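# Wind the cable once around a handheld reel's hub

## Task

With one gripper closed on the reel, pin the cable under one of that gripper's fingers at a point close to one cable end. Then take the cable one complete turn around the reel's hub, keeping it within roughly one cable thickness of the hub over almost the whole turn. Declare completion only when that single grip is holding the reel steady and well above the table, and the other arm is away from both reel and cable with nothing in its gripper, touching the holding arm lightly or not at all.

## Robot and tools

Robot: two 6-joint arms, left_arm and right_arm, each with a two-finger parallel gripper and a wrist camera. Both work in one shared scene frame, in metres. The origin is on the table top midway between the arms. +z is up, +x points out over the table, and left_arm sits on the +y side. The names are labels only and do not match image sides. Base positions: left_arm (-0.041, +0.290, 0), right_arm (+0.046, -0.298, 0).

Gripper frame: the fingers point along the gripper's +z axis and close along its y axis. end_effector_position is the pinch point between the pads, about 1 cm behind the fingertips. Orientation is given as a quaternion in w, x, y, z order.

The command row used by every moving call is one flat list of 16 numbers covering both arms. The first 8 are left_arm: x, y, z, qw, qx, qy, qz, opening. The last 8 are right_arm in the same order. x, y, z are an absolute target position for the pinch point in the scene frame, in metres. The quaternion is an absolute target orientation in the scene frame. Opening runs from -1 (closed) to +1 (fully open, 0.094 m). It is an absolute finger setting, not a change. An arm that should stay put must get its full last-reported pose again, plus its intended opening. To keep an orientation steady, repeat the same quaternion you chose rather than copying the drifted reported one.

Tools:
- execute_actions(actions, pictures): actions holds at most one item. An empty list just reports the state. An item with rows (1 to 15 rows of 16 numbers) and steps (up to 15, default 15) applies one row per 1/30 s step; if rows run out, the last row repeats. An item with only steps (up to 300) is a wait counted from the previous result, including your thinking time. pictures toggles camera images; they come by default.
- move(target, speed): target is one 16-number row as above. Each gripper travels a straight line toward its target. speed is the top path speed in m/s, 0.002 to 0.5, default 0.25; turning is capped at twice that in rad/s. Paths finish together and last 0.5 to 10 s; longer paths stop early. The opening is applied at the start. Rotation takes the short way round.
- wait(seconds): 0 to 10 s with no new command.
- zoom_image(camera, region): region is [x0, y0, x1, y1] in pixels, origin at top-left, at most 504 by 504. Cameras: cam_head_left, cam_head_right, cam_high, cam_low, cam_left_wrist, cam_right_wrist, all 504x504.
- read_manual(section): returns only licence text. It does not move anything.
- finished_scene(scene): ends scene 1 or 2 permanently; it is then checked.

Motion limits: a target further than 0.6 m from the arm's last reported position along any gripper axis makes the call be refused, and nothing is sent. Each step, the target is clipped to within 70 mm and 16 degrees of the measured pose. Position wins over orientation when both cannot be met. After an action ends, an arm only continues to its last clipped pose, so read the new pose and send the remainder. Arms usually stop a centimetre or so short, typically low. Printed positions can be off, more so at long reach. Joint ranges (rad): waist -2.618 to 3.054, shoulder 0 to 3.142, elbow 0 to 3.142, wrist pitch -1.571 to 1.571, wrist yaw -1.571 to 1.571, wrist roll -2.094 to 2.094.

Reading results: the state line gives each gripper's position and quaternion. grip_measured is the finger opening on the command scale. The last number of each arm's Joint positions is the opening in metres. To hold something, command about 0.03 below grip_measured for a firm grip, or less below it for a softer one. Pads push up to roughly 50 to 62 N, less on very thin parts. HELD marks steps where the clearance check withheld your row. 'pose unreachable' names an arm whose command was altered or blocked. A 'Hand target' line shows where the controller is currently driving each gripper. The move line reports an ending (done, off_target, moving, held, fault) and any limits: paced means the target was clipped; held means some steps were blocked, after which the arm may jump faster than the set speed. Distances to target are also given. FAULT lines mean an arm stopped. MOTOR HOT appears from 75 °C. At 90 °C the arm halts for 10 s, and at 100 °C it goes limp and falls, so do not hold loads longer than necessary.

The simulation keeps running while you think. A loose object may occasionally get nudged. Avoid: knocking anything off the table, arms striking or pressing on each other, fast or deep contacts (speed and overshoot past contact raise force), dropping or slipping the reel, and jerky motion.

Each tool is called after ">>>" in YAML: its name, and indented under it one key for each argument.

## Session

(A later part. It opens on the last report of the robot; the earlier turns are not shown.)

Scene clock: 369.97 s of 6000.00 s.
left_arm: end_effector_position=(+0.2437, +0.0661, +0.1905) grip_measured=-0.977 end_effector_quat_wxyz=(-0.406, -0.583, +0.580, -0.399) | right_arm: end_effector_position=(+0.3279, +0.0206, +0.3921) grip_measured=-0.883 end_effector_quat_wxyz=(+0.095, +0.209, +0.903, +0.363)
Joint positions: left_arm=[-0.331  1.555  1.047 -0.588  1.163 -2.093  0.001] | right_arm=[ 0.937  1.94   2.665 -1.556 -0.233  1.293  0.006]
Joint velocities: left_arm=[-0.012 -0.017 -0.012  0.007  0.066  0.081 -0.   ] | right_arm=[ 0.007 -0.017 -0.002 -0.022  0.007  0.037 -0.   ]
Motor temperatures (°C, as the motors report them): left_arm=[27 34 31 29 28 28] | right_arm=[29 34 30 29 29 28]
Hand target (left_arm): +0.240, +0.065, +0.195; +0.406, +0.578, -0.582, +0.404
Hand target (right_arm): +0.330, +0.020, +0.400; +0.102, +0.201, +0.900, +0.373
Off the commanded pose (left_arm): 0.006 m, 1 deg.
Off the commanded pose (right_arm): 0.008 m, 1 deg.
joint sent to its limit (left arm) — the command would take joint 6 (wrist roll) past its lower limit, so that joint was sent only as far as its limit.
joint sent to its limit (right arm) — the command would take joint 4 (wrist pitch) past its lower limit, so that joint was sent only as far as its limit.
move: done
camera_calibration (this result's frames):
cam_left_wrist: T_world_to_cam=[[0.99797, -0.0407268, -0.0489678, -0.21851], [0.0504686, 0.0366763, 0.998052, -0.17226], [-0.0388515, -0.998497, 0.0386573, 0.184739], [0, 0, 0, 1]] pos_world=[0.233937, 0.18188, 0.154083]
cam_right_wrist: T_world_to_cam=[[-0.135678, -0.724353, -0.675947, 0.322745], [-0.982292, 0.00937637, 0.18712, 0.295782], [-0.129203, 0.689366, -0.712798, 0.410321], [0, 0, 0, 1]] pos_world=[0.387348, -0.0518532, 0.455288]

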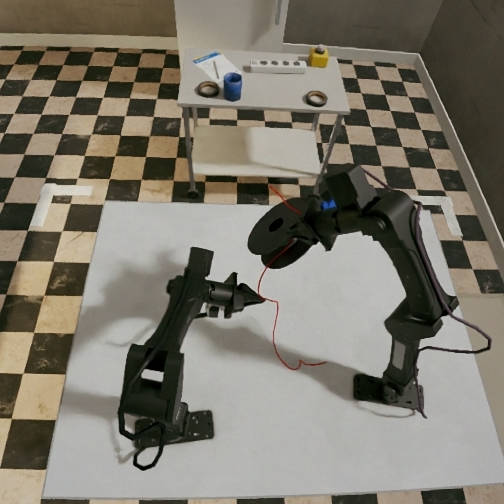

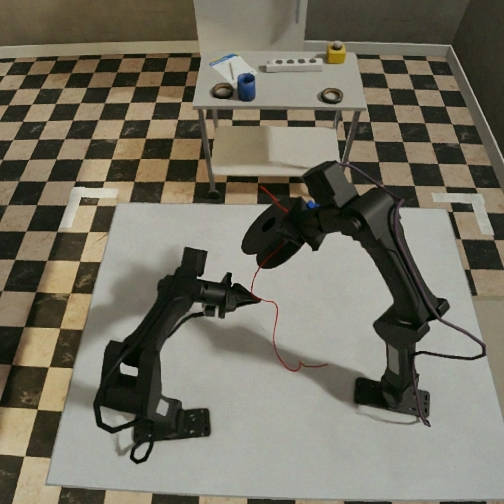

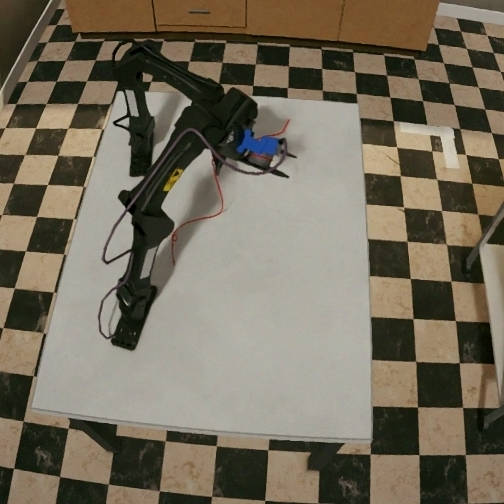

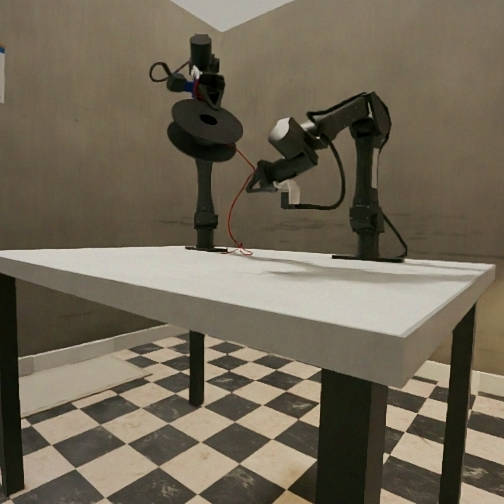

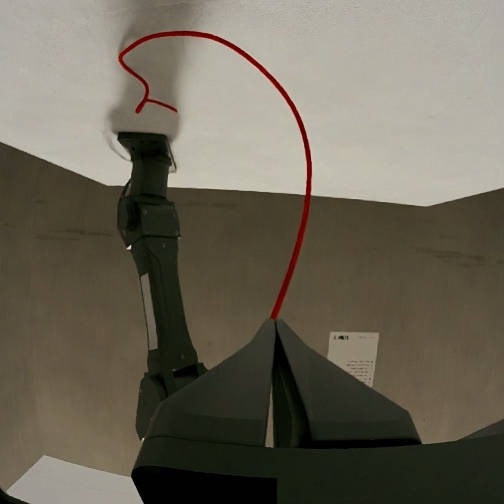

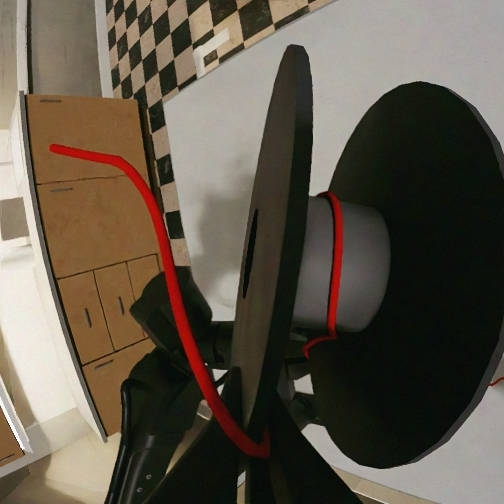

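>>> move:
  target: [0.235,0.07,0.19,-0.328,-0.671,0.47,-0.469,0.6,0.33,0.02,0.4,0.1,0.2,0.9,0.37,-0.93]

>>> move:
  target: [0.248,0.028,0.185,-0.328,-0.671,0.47,-0.469,0.6,0.33,0.02,0.4,0.1,0.2,0.9,0.37,-0.93]
  speed: 0.15

>>> move:
  target: [0.248,0.028,0.185,-0.328,-0.671,0.47,-0.469,-0.98,0.33,0.02,0.4,0.1,0.2,0.9,0.37,-0.93]

Scene clock: 375.03 s of 6000.00 s.
left_arm: end_effector_position=(+0.2432, +0.0725, +0.1869) grip_measured=+0.597 end_effector_quat_wxyz=(-0.367, -0.599, +0.589, -0.399) | right_arm: end_effector_position=(+0.3279, +0.0206, +0.3921) grip_measured=-0.883 end_effector_quat_wxyz=(+0.095, +0.209, +0.903, +0.363)
Joint positions: left_arm=[-0.331  1.505  1.024 -0.588  1.083 -2.093  0.075] | right_arm=[ 0.937  1.94   2.665 -1.556 -0.234  1.293  0.006]
Joint velocities: left_arm=[-0.002 -0.017 -0.002 -0.007 -0.022 -0.022 -0.   ] | right_arm=[-0.012 -0.012 -0.002 -0.037  0.051 -0.022 -0.001]
Motor temperatures (°C, as the motors report them): left_arm=[27 33 31 29 28 28] | right_arm=[29 34 30 29 29 28]
Hand target (left_arm): +0.235, +0.071, +0.190; +0.370, +0.595, -0.592, +0.399
Hand target (right_arm): +0.330, +0.020, +0.400; +0.102, +0.200, +0.900, +0.373
Off the commanded pose (left_arm): 0.009 m, 18 deg; orientation clipped at the last step of the last action.
Off the commanded pose (right_arm): 0.008 m, 1 deg.
joint sent to its limit (left arm) — the command would take joint 6 (wrist roll) past its lower limit, so that joint was sent only as far as its limit.
joint sent to its limit (right arm) — the command would take joint 4 (wrist pitch) past its lower limit, so that joint was sent only as far as its limit.
move: off_target (left_arm); limits=paced
camera_calibration (this result's frames):
cam_left_wrist: T_world_to_cam=[[0.99995, -0.000966694, -0.00997133, -0.228657], [0.00994233, -0.0264071, 0.999602, -0.154777], [-0.00122962, -0.999651, -0.0263962, 0.194366], [0, 0, 0, 1]] pos_world=[0.230423, 0.18999, 0.157566]
cam_right_wrist: T_world_to_cam=[[-0.135264, -0.724368, -0.676014, 0.322666], [-0.982305, 0.00883892, 0.187078, 0.295759], [-0.129538, 0.689357, -0.712746, 0.410384], [0, 0, 0, 1]] pos_world=[0.387331, -0.0517856, 0.455296]

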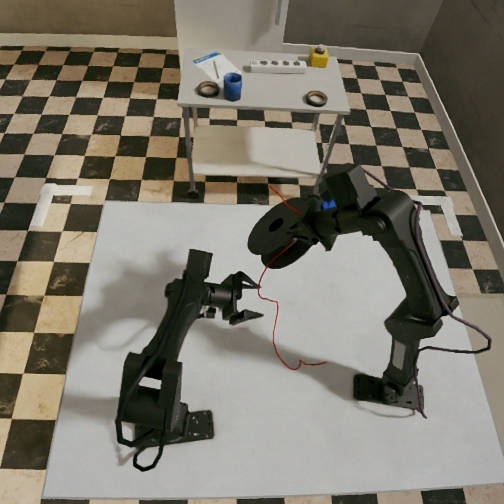

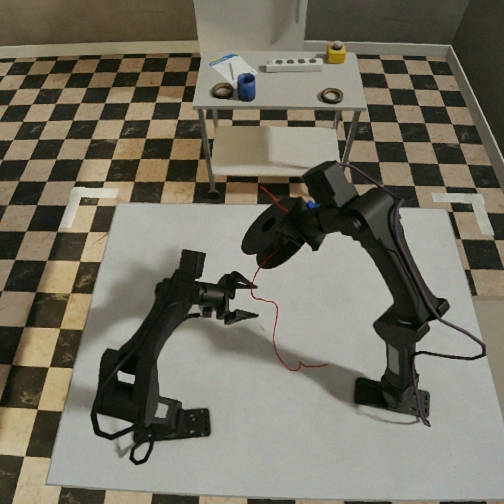

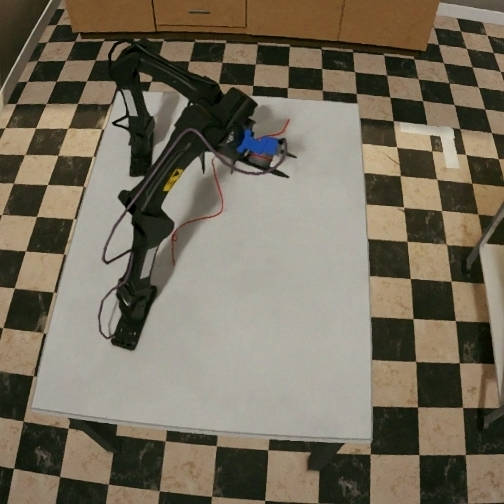

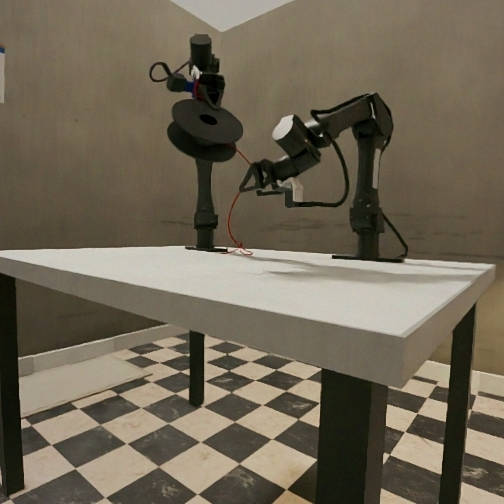

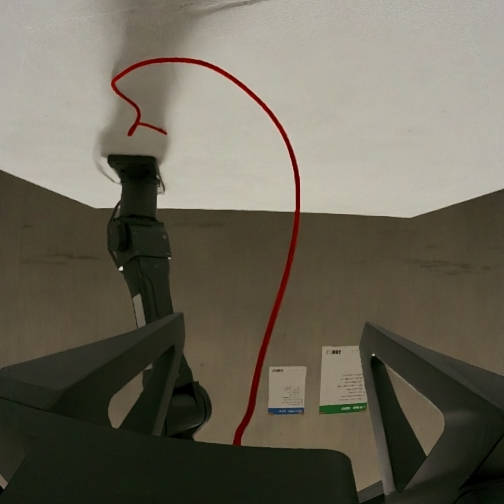

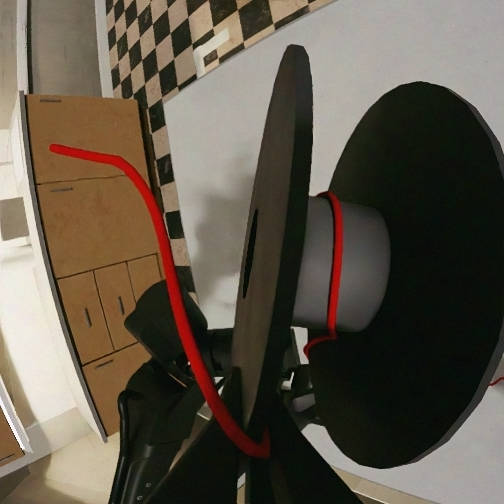

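Scene clock: 376.43 s of 6000.00 s.
left_arm: end_effector_position=(+0.2422, +0.0335, +0.1776) grip_measured=+0.597 end_effector_quat_wxyz=(-0.379, -0.572, +0.626, -0.370) | right_arm: end_effector_position=(+0.3279, +0.0206, +0.3921) grip_measured=-0.883 end_effector_quat_wxyz=(+0.095, +0.209, +0.903, +0.363)
Joint positions: left_arm=[-0.452  1.611  1.111 -0.578  1.05  -2.093  0.075] | right_arm=[ 0.937  1.94   2.665 -1.556 -0.234  1.293  0.006]
Joint velocities: left_arm=[-0.002 -0.002 -0.007 -0.022  0.051 -0.051 -0.   ] | right_arm=[ 0.017  0.007 -0.002 -0.007 -0.022  0.066 -0.   ]
Motor temperatures (°C, as the motors report them): left_arm=[27 33 32 29 28 28] | right_arm=[29 33 30 29 29 28]
Hand target (left_arm): +0.247, +0.028, +0.185; -0.378, -0.565, +0.630, -0.376
Hand target (right_arm): +0.330, +0.020, +0.400; +0.102, +0.201, +0.900, +0.373
Off the commanded pose (left_arm): 0.011 m, 25 deg; orientation clipped at the last step of the last action.
Off the commanded pose (right_arm): 0.008 m, 1 deg.
joint sent to its limit (left arm) — the command would take joint 6 (wrist roll) past its lower limit, so that joint was sent only as far as its limit.
joint sent to its limit (right arm) — the command would take joint 4 (wrist pitch) past its lower limit, so that joint was sent only as far as its limit.
move: off_target (left_arm); limits=paced
camera_calibration (this result's frames):
cam_left_wrist: T_world_to_cam=[[0.994221, -0.106647, -0.0123052, -0.222375], [0.0062443, -0.0569801, 0.998356, -0.144375], [-0.107173, -0.992663, -0.0559848, 0.185743], [0, 0, 0, 1]] pos_world=[0.241898, 0.152439, 0.1518]
cam_right_wrist: T_world_to_cam=[[-0.135621, -0.724248, -0.676071, 0.322804], [-0.982259, 0.00908516, 0.18731, 0.295648], [-0.129517, 0.68948, -0.712631, 0.410329], [0, 0, 0, 1]] pos_world=[0.387326, -0.0518097, 0.455273]

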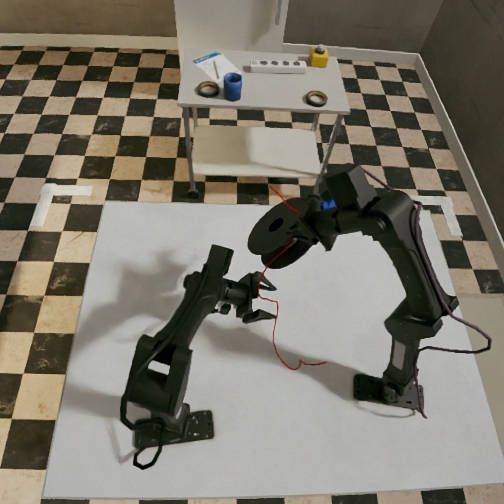

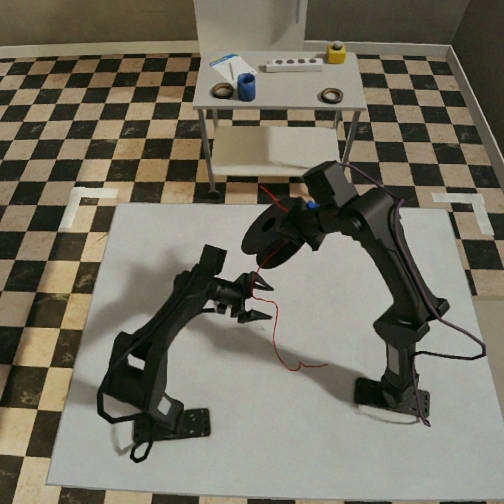

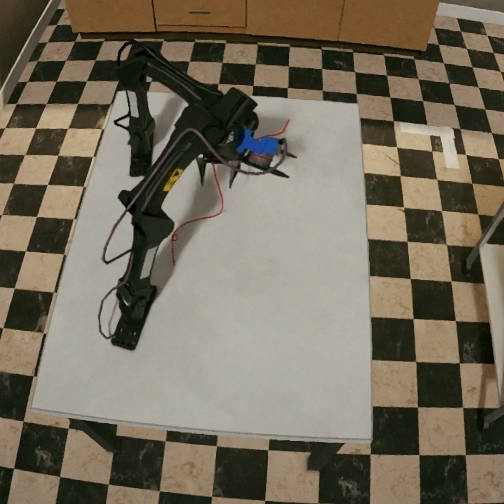

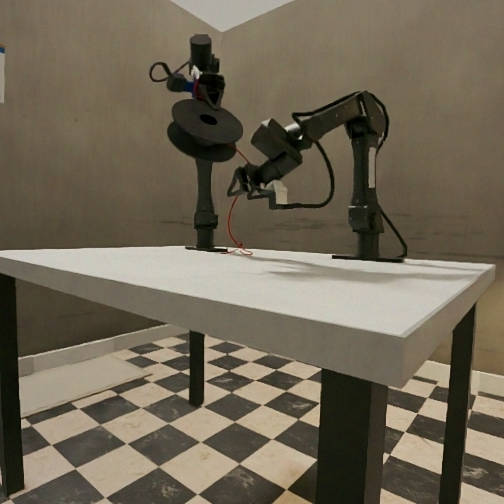

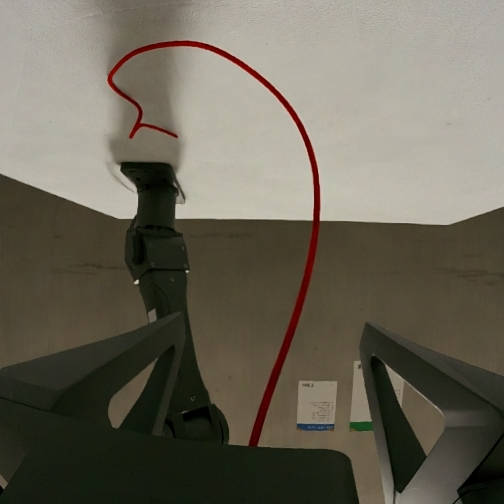

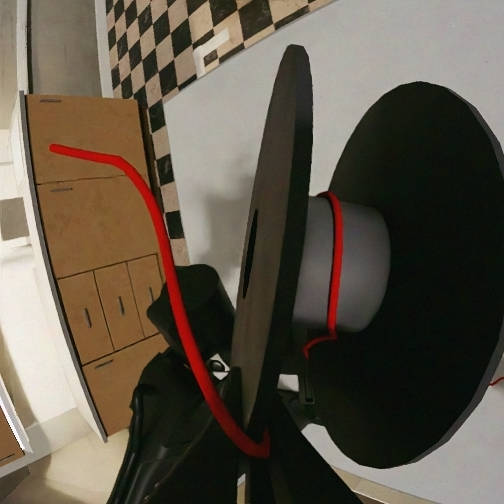

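Scene clock: 377.60 s of 6000.00 s.
left_arm: end_effector_position=(+0.2425, +0.0336, +0.1773) grip_measured=-0.949 end_effector_quat_wxyz=(-0.378, -0.573, +0.626, -0.370) | right_arm: end_effector_position=(+0.3279, +0.0206, +0.3921) grip_measured=-0.883 end_effector_quat_wxyz=(+0.095, +0.209, +0.903, +0.363)
Joint positions: left_arm=[-0.452  1.611  1.111 -0.577  1.047 -2.093  0.002] | right_arm=[ 0.937  1.94   2.665 -1.556 -0.234  1.293  0.006]
Joint velocities: left_arm=[-0.002  0.002  0.012 -0.007 -0.037  0.022 -0.   ] | right_arm=[ 0.012 -0.007  0.002 -0.037 -0.022 -0.037 -0.001]
Motor temperatures (°C, as the motors report them): left_arm=[27 33 32 29 28 28] | right_arm=[29 33 30 29 29 28]
Hand target (left_arm): +0.248, +0.029, +0.185; -0.377, -0.565, +0.630, -0.377
Hand target (right_arm): +0.330, +0.020, +0.400; +0.102, +0.200, +0.900, +0.373
Off the commanded pose (left_arm): 0.011 m, 25 deg; orientation clipped at the last step of the last action.
Off the commanded pose (right_arm): 0.008 m, 1 deg.
joint sent to its limit (left arm) — the command would take joint 6 (wrist roll) past its lower limit, so that joint was sent only as far as its limit.
joint sent to its limit (right arm) — the command would take joint 4 (wrist pitch) past its lower limit, so that joint was sent only as far as its limit.
move: off_target (left_arm); limits=paced
camera_calibration (this result's frames):
cam_left_wrist: T_world_to_cam=[[0.994386, -0.105199, -0.0113975, -0.222974], [0.00520249, -0.0589765, 0.998246, -0.143725], [-0.105686, -0.992701, -0.0580981, 0.185909], [0, 0, 0, 1]] pos_world=[0.242118, 0.152619, 0.151732]
cam_right_wrist: T_world_to_cam=[[-0.135621, -0.724248, -0.676071, 0.322804], [-0.982259, 0.00908516, 0.18731, 0.295648], [-0.129517, 0.68948, -0.712631, 0.410329], [0, 0, 0, 1]] pos_world=[0.387326, -0.0518097, 0.455273]

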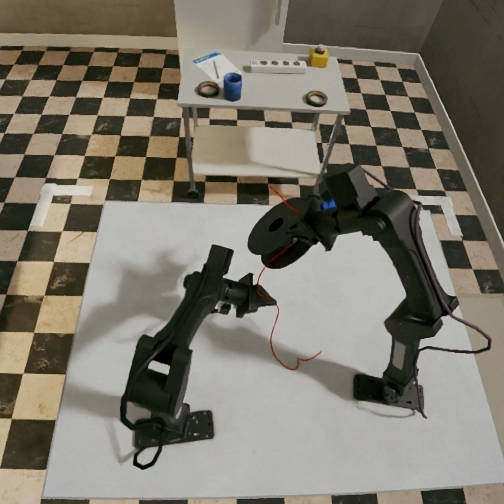

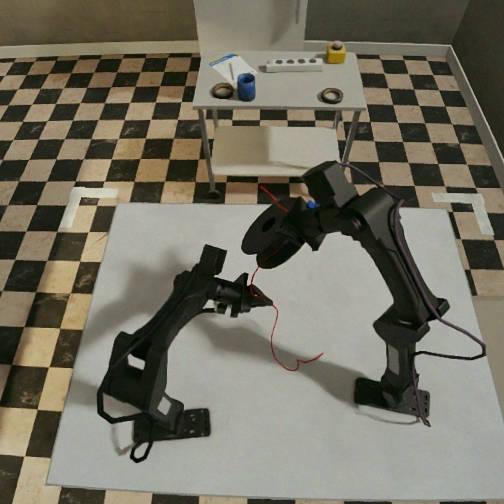

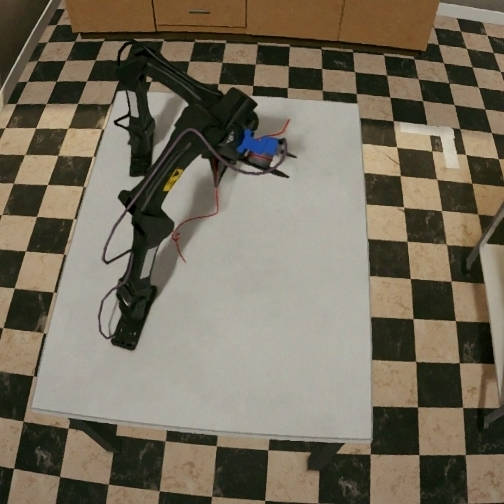

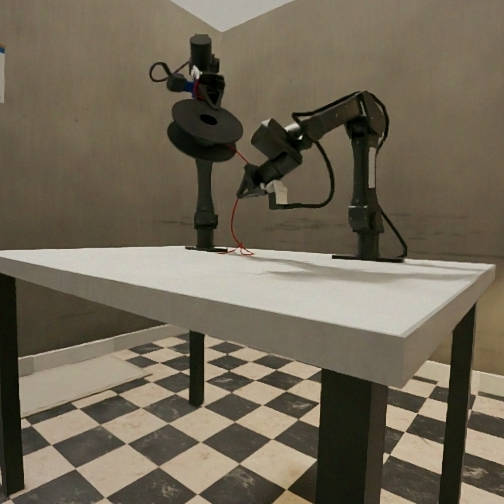

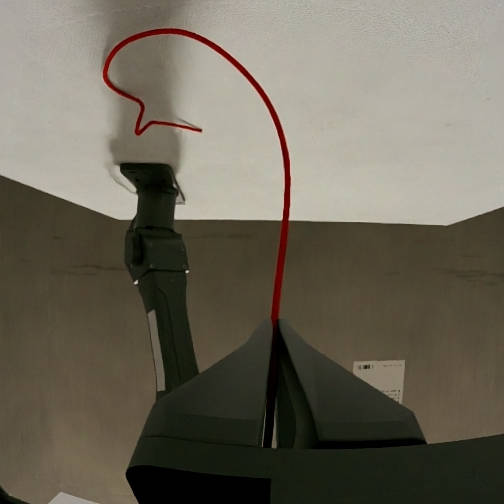

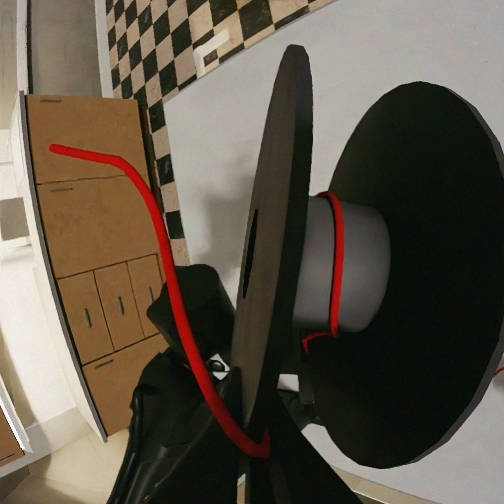

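>>> move:
  target: [0.35,0.11,0.14,-0.38,-0.57,0.626,-0.37,-0.98,0.33,0.02,0.4,0.1,0.2,0.9,0.37,-0.93]
  speed: 0.07

Scene clock: 383.77 s of 6000.00 s.
left_arm: end_effector_position=(+0.3472, +0.1069, +0.1332) grip_measured=-0.949 end_effector_quat_wxyz=(-0.377, -0.575, +0.627, -0.366) | right_arm: end_effector_position=(+0.3279, +0.0206, +0.3921) grip_measured=-0.883 end_effector_quat_wxyz=(+0.095, +0.209, +0.903, +0.363)
Joint positions: left_arm=[-0.192  2.1    1.605 -1.068  1.108 -1.551  0.002] | right_arm=[ 0.937  1.94   2.665 -1.556 -0.234  1.293  0.006]
Joint velocities: left_arm=[-0.002 -0.007  0.007 -0.037  0.022  0.066 -0.001] | right_arm=[-0.002  0.002 -0.002 -0.007  0.051  0.022 -0.   ]
Motor temperatures (°C, as the motors report them): left_arm=[27 33 32 30 28 28] | right_arm=[29 33 30 29 29 28]
Hand target (left_arm): +0.352, +0.109, +0.139; -0.379, -0.572, +0.625, -0.373
Hand target (right_arm): +0.330, +0.020, +0.400; +0.102, +0.200, +0.900, +0.373
Off the commanded pose (left_arm): 0.008 m, 1 deg.
Off the commanded pose (right_arm): 0.008 m, 1 deg.
joint sent to its limit (right arm) — the command would take joint 4 (wrist pitch) past its lower limit, so that joint was sent only as far as its limit.
move: done
camera_calibration (this result's frames):
cam_left_wrist: T_world_to_cam=[[0.994262, -0.105811, -0.0157276, -0.319134], [0.0086993, -0.0665593, 0.997745, -0.0962584], [-0.106619, -0.992156, -0.0652569, 0.268452], [0, 0, 0, 1]] pos_world=[0.346763, 0.226171, 0.10854]
cam_right_wrist: T_world_to_cam=[[-0.135621, -0.724248, -0.676071, 0.322804], [-0.982259, 0.00908516, 0.18731, 0.295648], [-0.129517, 0.68948, -0.712631, 0.410329], [0, 0, 0, 1]] pos_world=[0.387326, -0.0518097, 0.455273]

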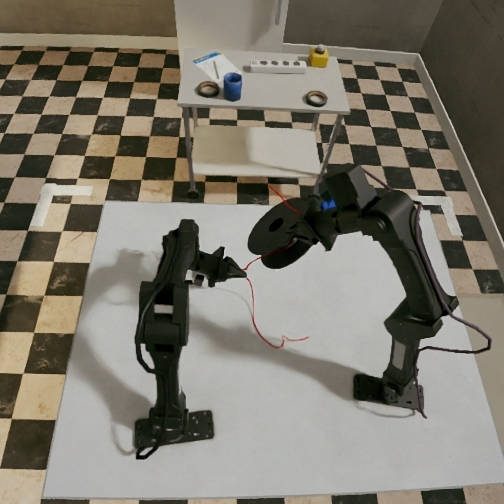

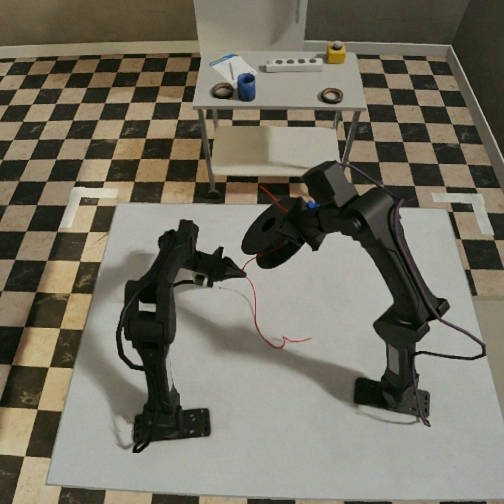

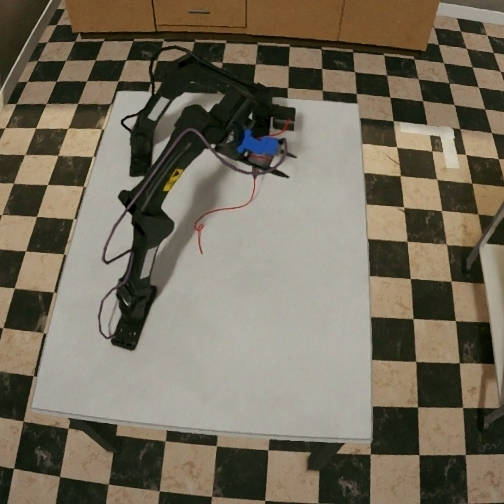

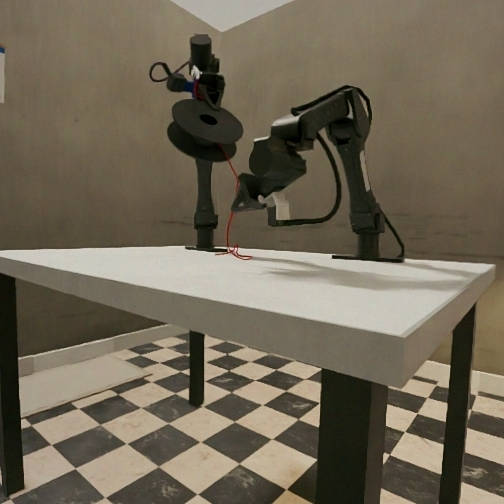

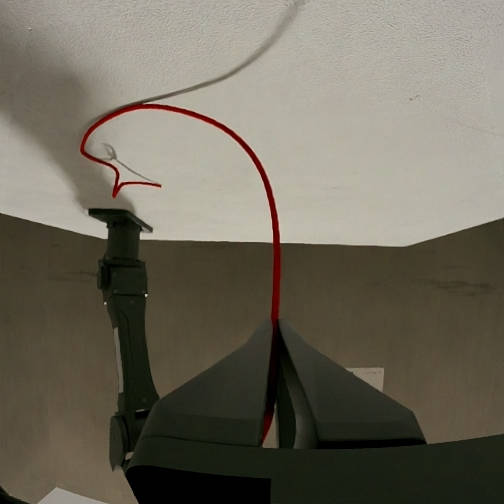

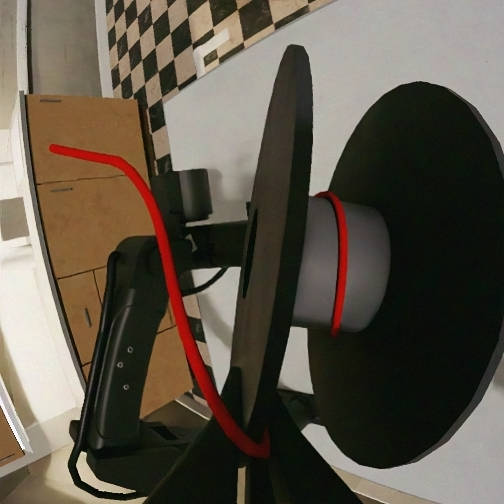

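Continue toward +x to add wrap and tension.

>>> move:
  target: [0.44,0.08,0.15,-0.38,-0.57,0.626,-0.37,-0.98,0.30,0.03,0.4,0.1,0.2,0.9,0.37,-0.93]
  speed: 0.05

>>> zoom_image:
  camera: "cam_low"
  region: [140,60,280,200]

Scene clock: 389.20 s of 6000.00 s.
left_arm: end_effector_position=(+0.4352, +0.0787, +0.1503) grip_measured=-0.949 end_effector_quat_wxyz=(-0.386, -0.572, +0.622, -0.370) | right_arm: end_effector_position=(+0.3096, +0.0298, +0.3825) grip_measured=-0.883 end_effector_quat_wxyz=(+0.092, +0.212, +0.909, +0.347)
Joint positions: left_arm=[-0.235  2.497  2.333 -1.317  1.127 -1.648  0.002] | right_arm=[ 1.007  1.887  2.552 -1.519 -0.176  1.342  0.006]
Joint velocities: left_arm=[-0.007  0.012  0.022 -0.037  0.007 -0.022 -0.   ] | right_arm=[ 0.012 -0.002  0.002  0.081  0.007 -0.125  0.   ]
Motor temperatures (°C, as the motors report them): left_arm=[27 33 32 29 29 28] | right_arm=[29 33 30 30 29 28]
Hand target (left_arm): +0.438, +0.078, +0.149; +0.381, +0.571, -0.626, +0.370
Hand target (right_arm): +0.300, +0.029, +0.400; +0.099, +0.201, +0.901, +0.371
Off the commanded pose (left_arm): 0.005 m, 1 deg.
Off the commanded pose (right_arm): 0.020 m, 3 deg.
move: off_target (right_arm)
camera_calibration (this result's frames):
cam_left_wrist: T_world_to_cam=[[0.993943, -0.107706, -0.0218234, -0.408132], [0.0169714, -0.0457608, 0.998808, -0.121356], [-0.108577, -0.993129, -0.0436557, 0.248599], [0, 0, 0, 1]] pos_world=[0.434712, 0.197379, 0.123158]
cam_right_wrist: T_world_to_cam=[[-0.148684, -0.744464, -0.650896, 0.3155], [-0.979166, 0.0187818, 0.202189, 0.272446], [-0.138297, 0.667398, -0.731747, 0.405477], [0, 0, 0, 1]] pos_world=[0.369756, -0.040853, 0.446979]

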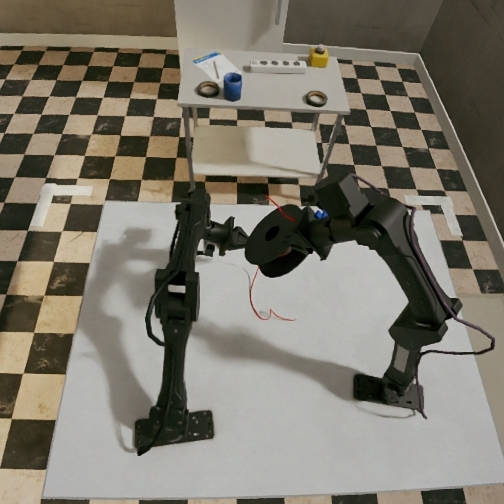

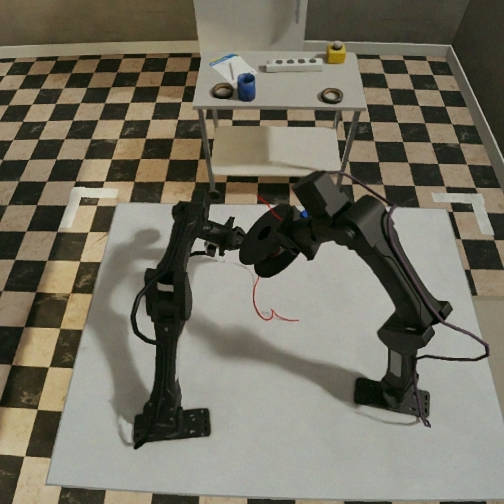

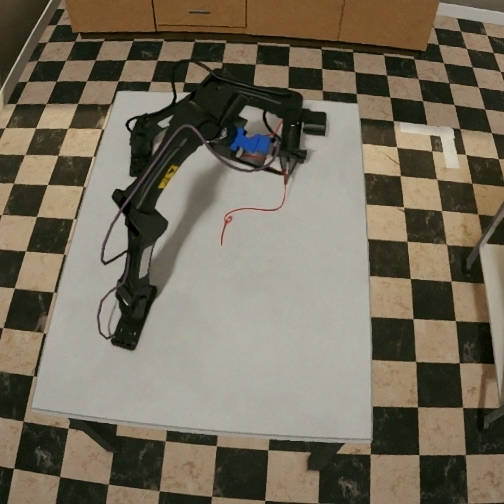

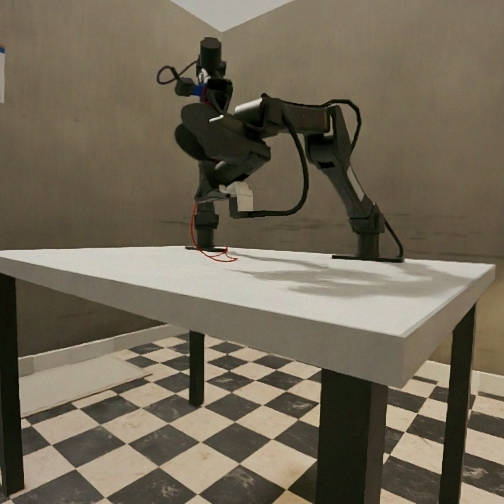

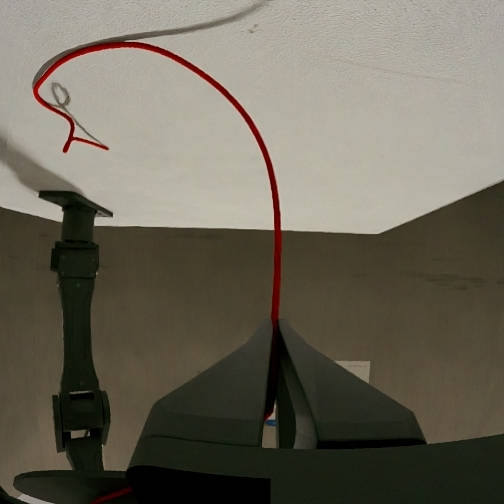

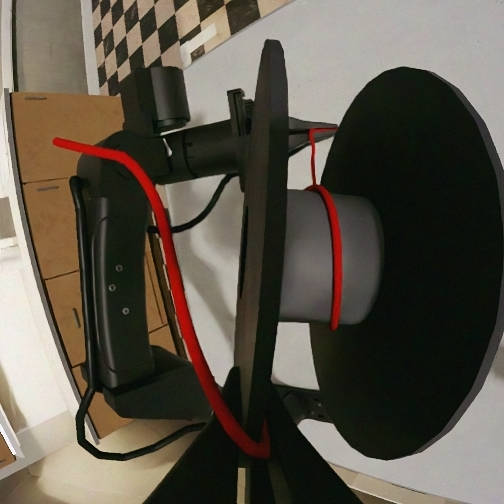

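Region (140, 60, 280, 200) of cam_low's 504x504 image, scaled by 3.600, with more detail than that image has.

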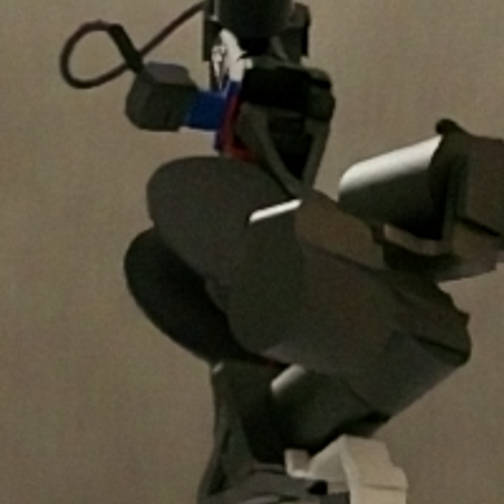

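Taut. Release and retreat.

>>> execute_actions:
  actions:
    - {"rows":[[0.435,0.079,0.15,-0.38,-0.57,0.626,-0.37,-0.2,0.31,0.03,0.39,0.09,0.21,0.91,0.35,-0.93]],"steps":12}
  pictures: false

>>> move:
  target: [0.4,0.22,0.15,-0.38,-0.57,0.626,-0.37,-0.2,0.31,0.03,0.39,0.09,0.21,0.91,0.35,-0.93]
  speed: 0.15

>>> zoom_image:
  camera: "cam_head_right"
  region: [230,190,330,290]

>>> zoom_image:
  camera: "cam_low"
  region: [160,80,260,180]

Scene clock: 395.70 s of 6000.00 s.
left_arm: end_effector_position=(+0.4351, +0.0798, +0.1480) grip_measured=-0.203 end_effector_quat_wxyz=(-0.382, -0.575, +0.624, -0.366) | right_arm: end_effector_position=(+0.3097, +0.0306, +0.3805) grip_measured=-0.883 end_effector_quat_wxyz=(+0.087, +0.214, +0.911, +0.341)
Joint positions: left_arm=[-0.235  2.497  2.333 -1.321  1.113 -1.647  0.037] | right_arm=[ 1.007  1.919  2.604 -1.556 -0.179  1.343  0.006]
Joint velocities: left_arm=[-0.007  0.007 -0.017 -0.022  0.066 -0.051 -0.001] | right_arm=[-0.027  0.032  0.007  0.007  0.022 -0.037 -0.001]
Motor temperatures (°C, as the motors report them): left_arm=[27 34 32 29 28 28] | right_arm=[29 34 30 30 29 28]
Hand target (left_arm): +0.435, +0.079, +0.150; +0.380, +0.571, -0.627, +0.370
Hand target (right_arm): +0.310, +0.030, +0.390; +0.092, +0.210, +0.907, +0.353
Off the commanded pose (left_arm): 0.002 m, 1 deg.
Off the commanded pose (right_arm): 0.010 m, 1 deg.
joint sent to its limit (right arm) — the command would take joint 4 (wrist pitch) past its lower limit, so that joint was sent only as far as its limit.
Steps of this call (steps 1 to 180: nothing new was sent; then 0.10 s passed at rest; steps 181 to 192: all 12 steps of this action). Readings (end_effector_position):
181: left_arm (+0.4348, +0.0788, +0.1500) | right_arm (+0.3096, +0.0298, +0.3825)
182: left_arm (+0.4349, +0.0791, +0.1496) | right_arm (+0.3098, +0.0302, +0.3833)
184: left_arm (+0.4350, +0.0794, +0.1489) | right_arm (+0.3094, +0.0302, +0.3826)
188: left_arm (+0.4350, +0.0797, +0.1483) | right_arm (+0.3095, +0.0305, +0.3808)
192: the state above

Scene clock: 397.33 s of 6000.00 s.
left_arm: end_effector_position=(+0.4093, +0.2235, +0.1406) grip_measured=-0.203 end_effector_quat_wxyz=(-0.339, -0.599, +0.609, -0.394) | right_arm: end_effector_position=(+0.3097, +0.0306, +0.3805) grip_measured=-0.883 end_effector_quat_wxyz=(+0.087, +0.214, +0.911, +0.341)
Joint positions: left_arm=[ 0.073  2.399  2.132 -1.559  1.076 -1.198  0.037] | right_arm=[ 1.007  1.919  2.604 -1.556 -0.179  1.345  0.006]
Joint velocities: left_arm=[ 0.002  0.007 -0.002 -0.081  0.051  0.007 -0.001] | right_arm=[-0.017 -0.017 -0.007 -0.051 -0.051 -0.037  0.   ]
Motor temperatures (°C, as the motors report them): left_arm=[27 35 32 29 29 28] | right_arm=[29 34 30 30 29 28]
Hand target (left_arm): +0.404, +0.220, +0.150; +0.339, +0.595, -0.611, +0.396
Hand target (right_arm): +0.310, +0.030, +0.390; +0.092, +0.210, +0.907, +0.353
Off the commanded pose (left_arm): 0.014 m, 7 deg.
Off the commanded pose (right_arm): 0.010 m, 1 deg.
joint sent to its limit (left arm) — the command would take joint 4 (wrist pitch) past its lower limit, so that joint was sent only as far as its limit.
joint sent to its limit (right arm) — the command would take joint 4 (wrist pitch) past its lower limit, so that joint was sent only as far as its limit.
move: off_target (left_arm)
camera_calibration (this result's frames):
cam_left_wrist: T_world_to_cam=[[0.999478, -0.00507579, 0.031907, -0.399793], [-0.0322164, -0.082164, 0.996098, -0.0759117], [-0.00243437, -0.996606, -0.0822847, 0.351917], [0, 0, 0, 1]] pos_world=[0.397995, 0.342456, 0.117329]
cam_right_wrist: T_world_to_cam=[[-0.157931, -0.750549, -0.641665, 0.314322], [-0.976234, 0.0210153, 0.215696, 0.266818], [-0.148406, 0.66048, -0.736031, 0.408458], [0, 0, 0, 1]] pos_world=[0.370735, -0.0394718, 0.444775]

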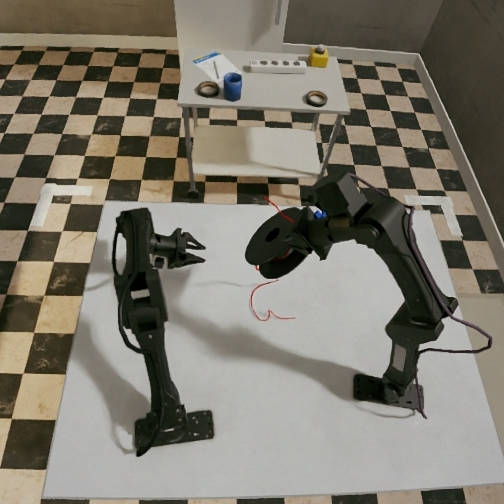

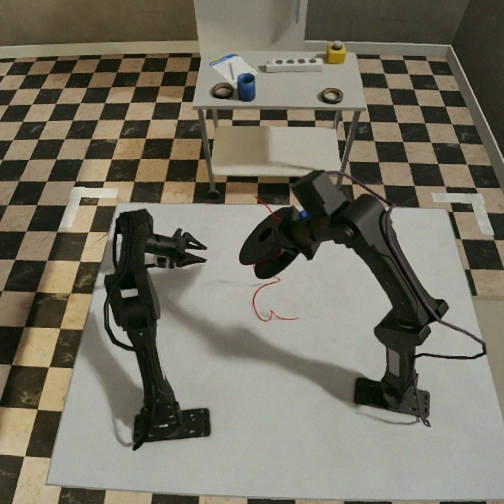

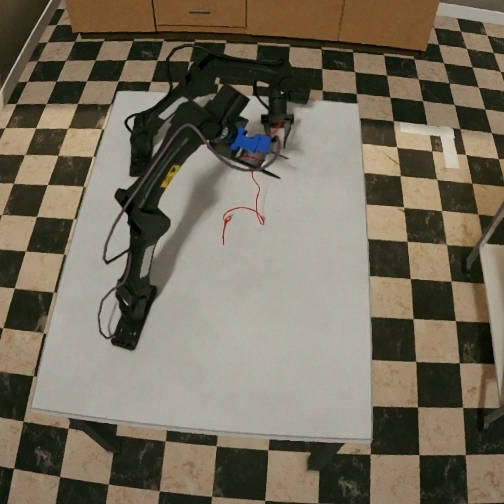

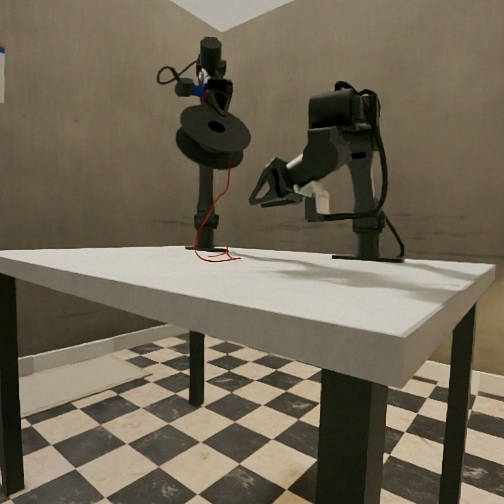

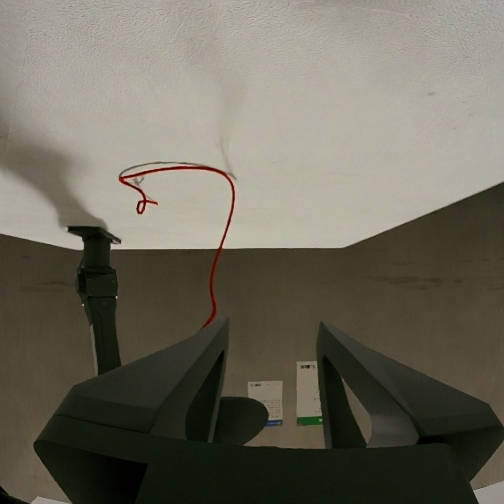

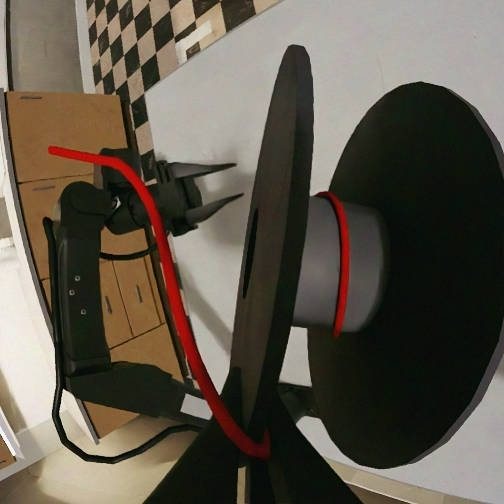

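Region (230, 190, 330, 290) of cam_head_right's 504x504 image, scaled by 5.040, with more detail than that image has.

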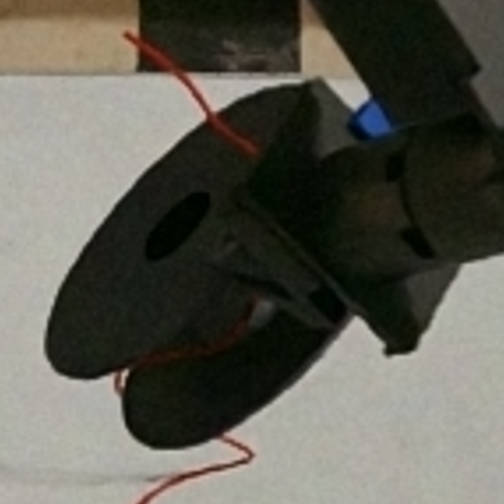

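Region (160, 80, 260, 180) of cam_low's 504x504 image, scaled by 5.040, with more detail than that image has.

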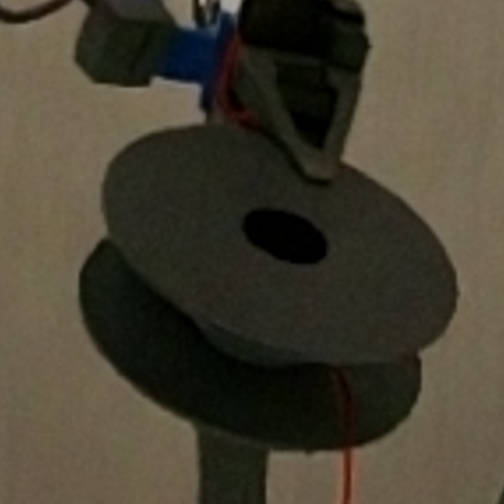

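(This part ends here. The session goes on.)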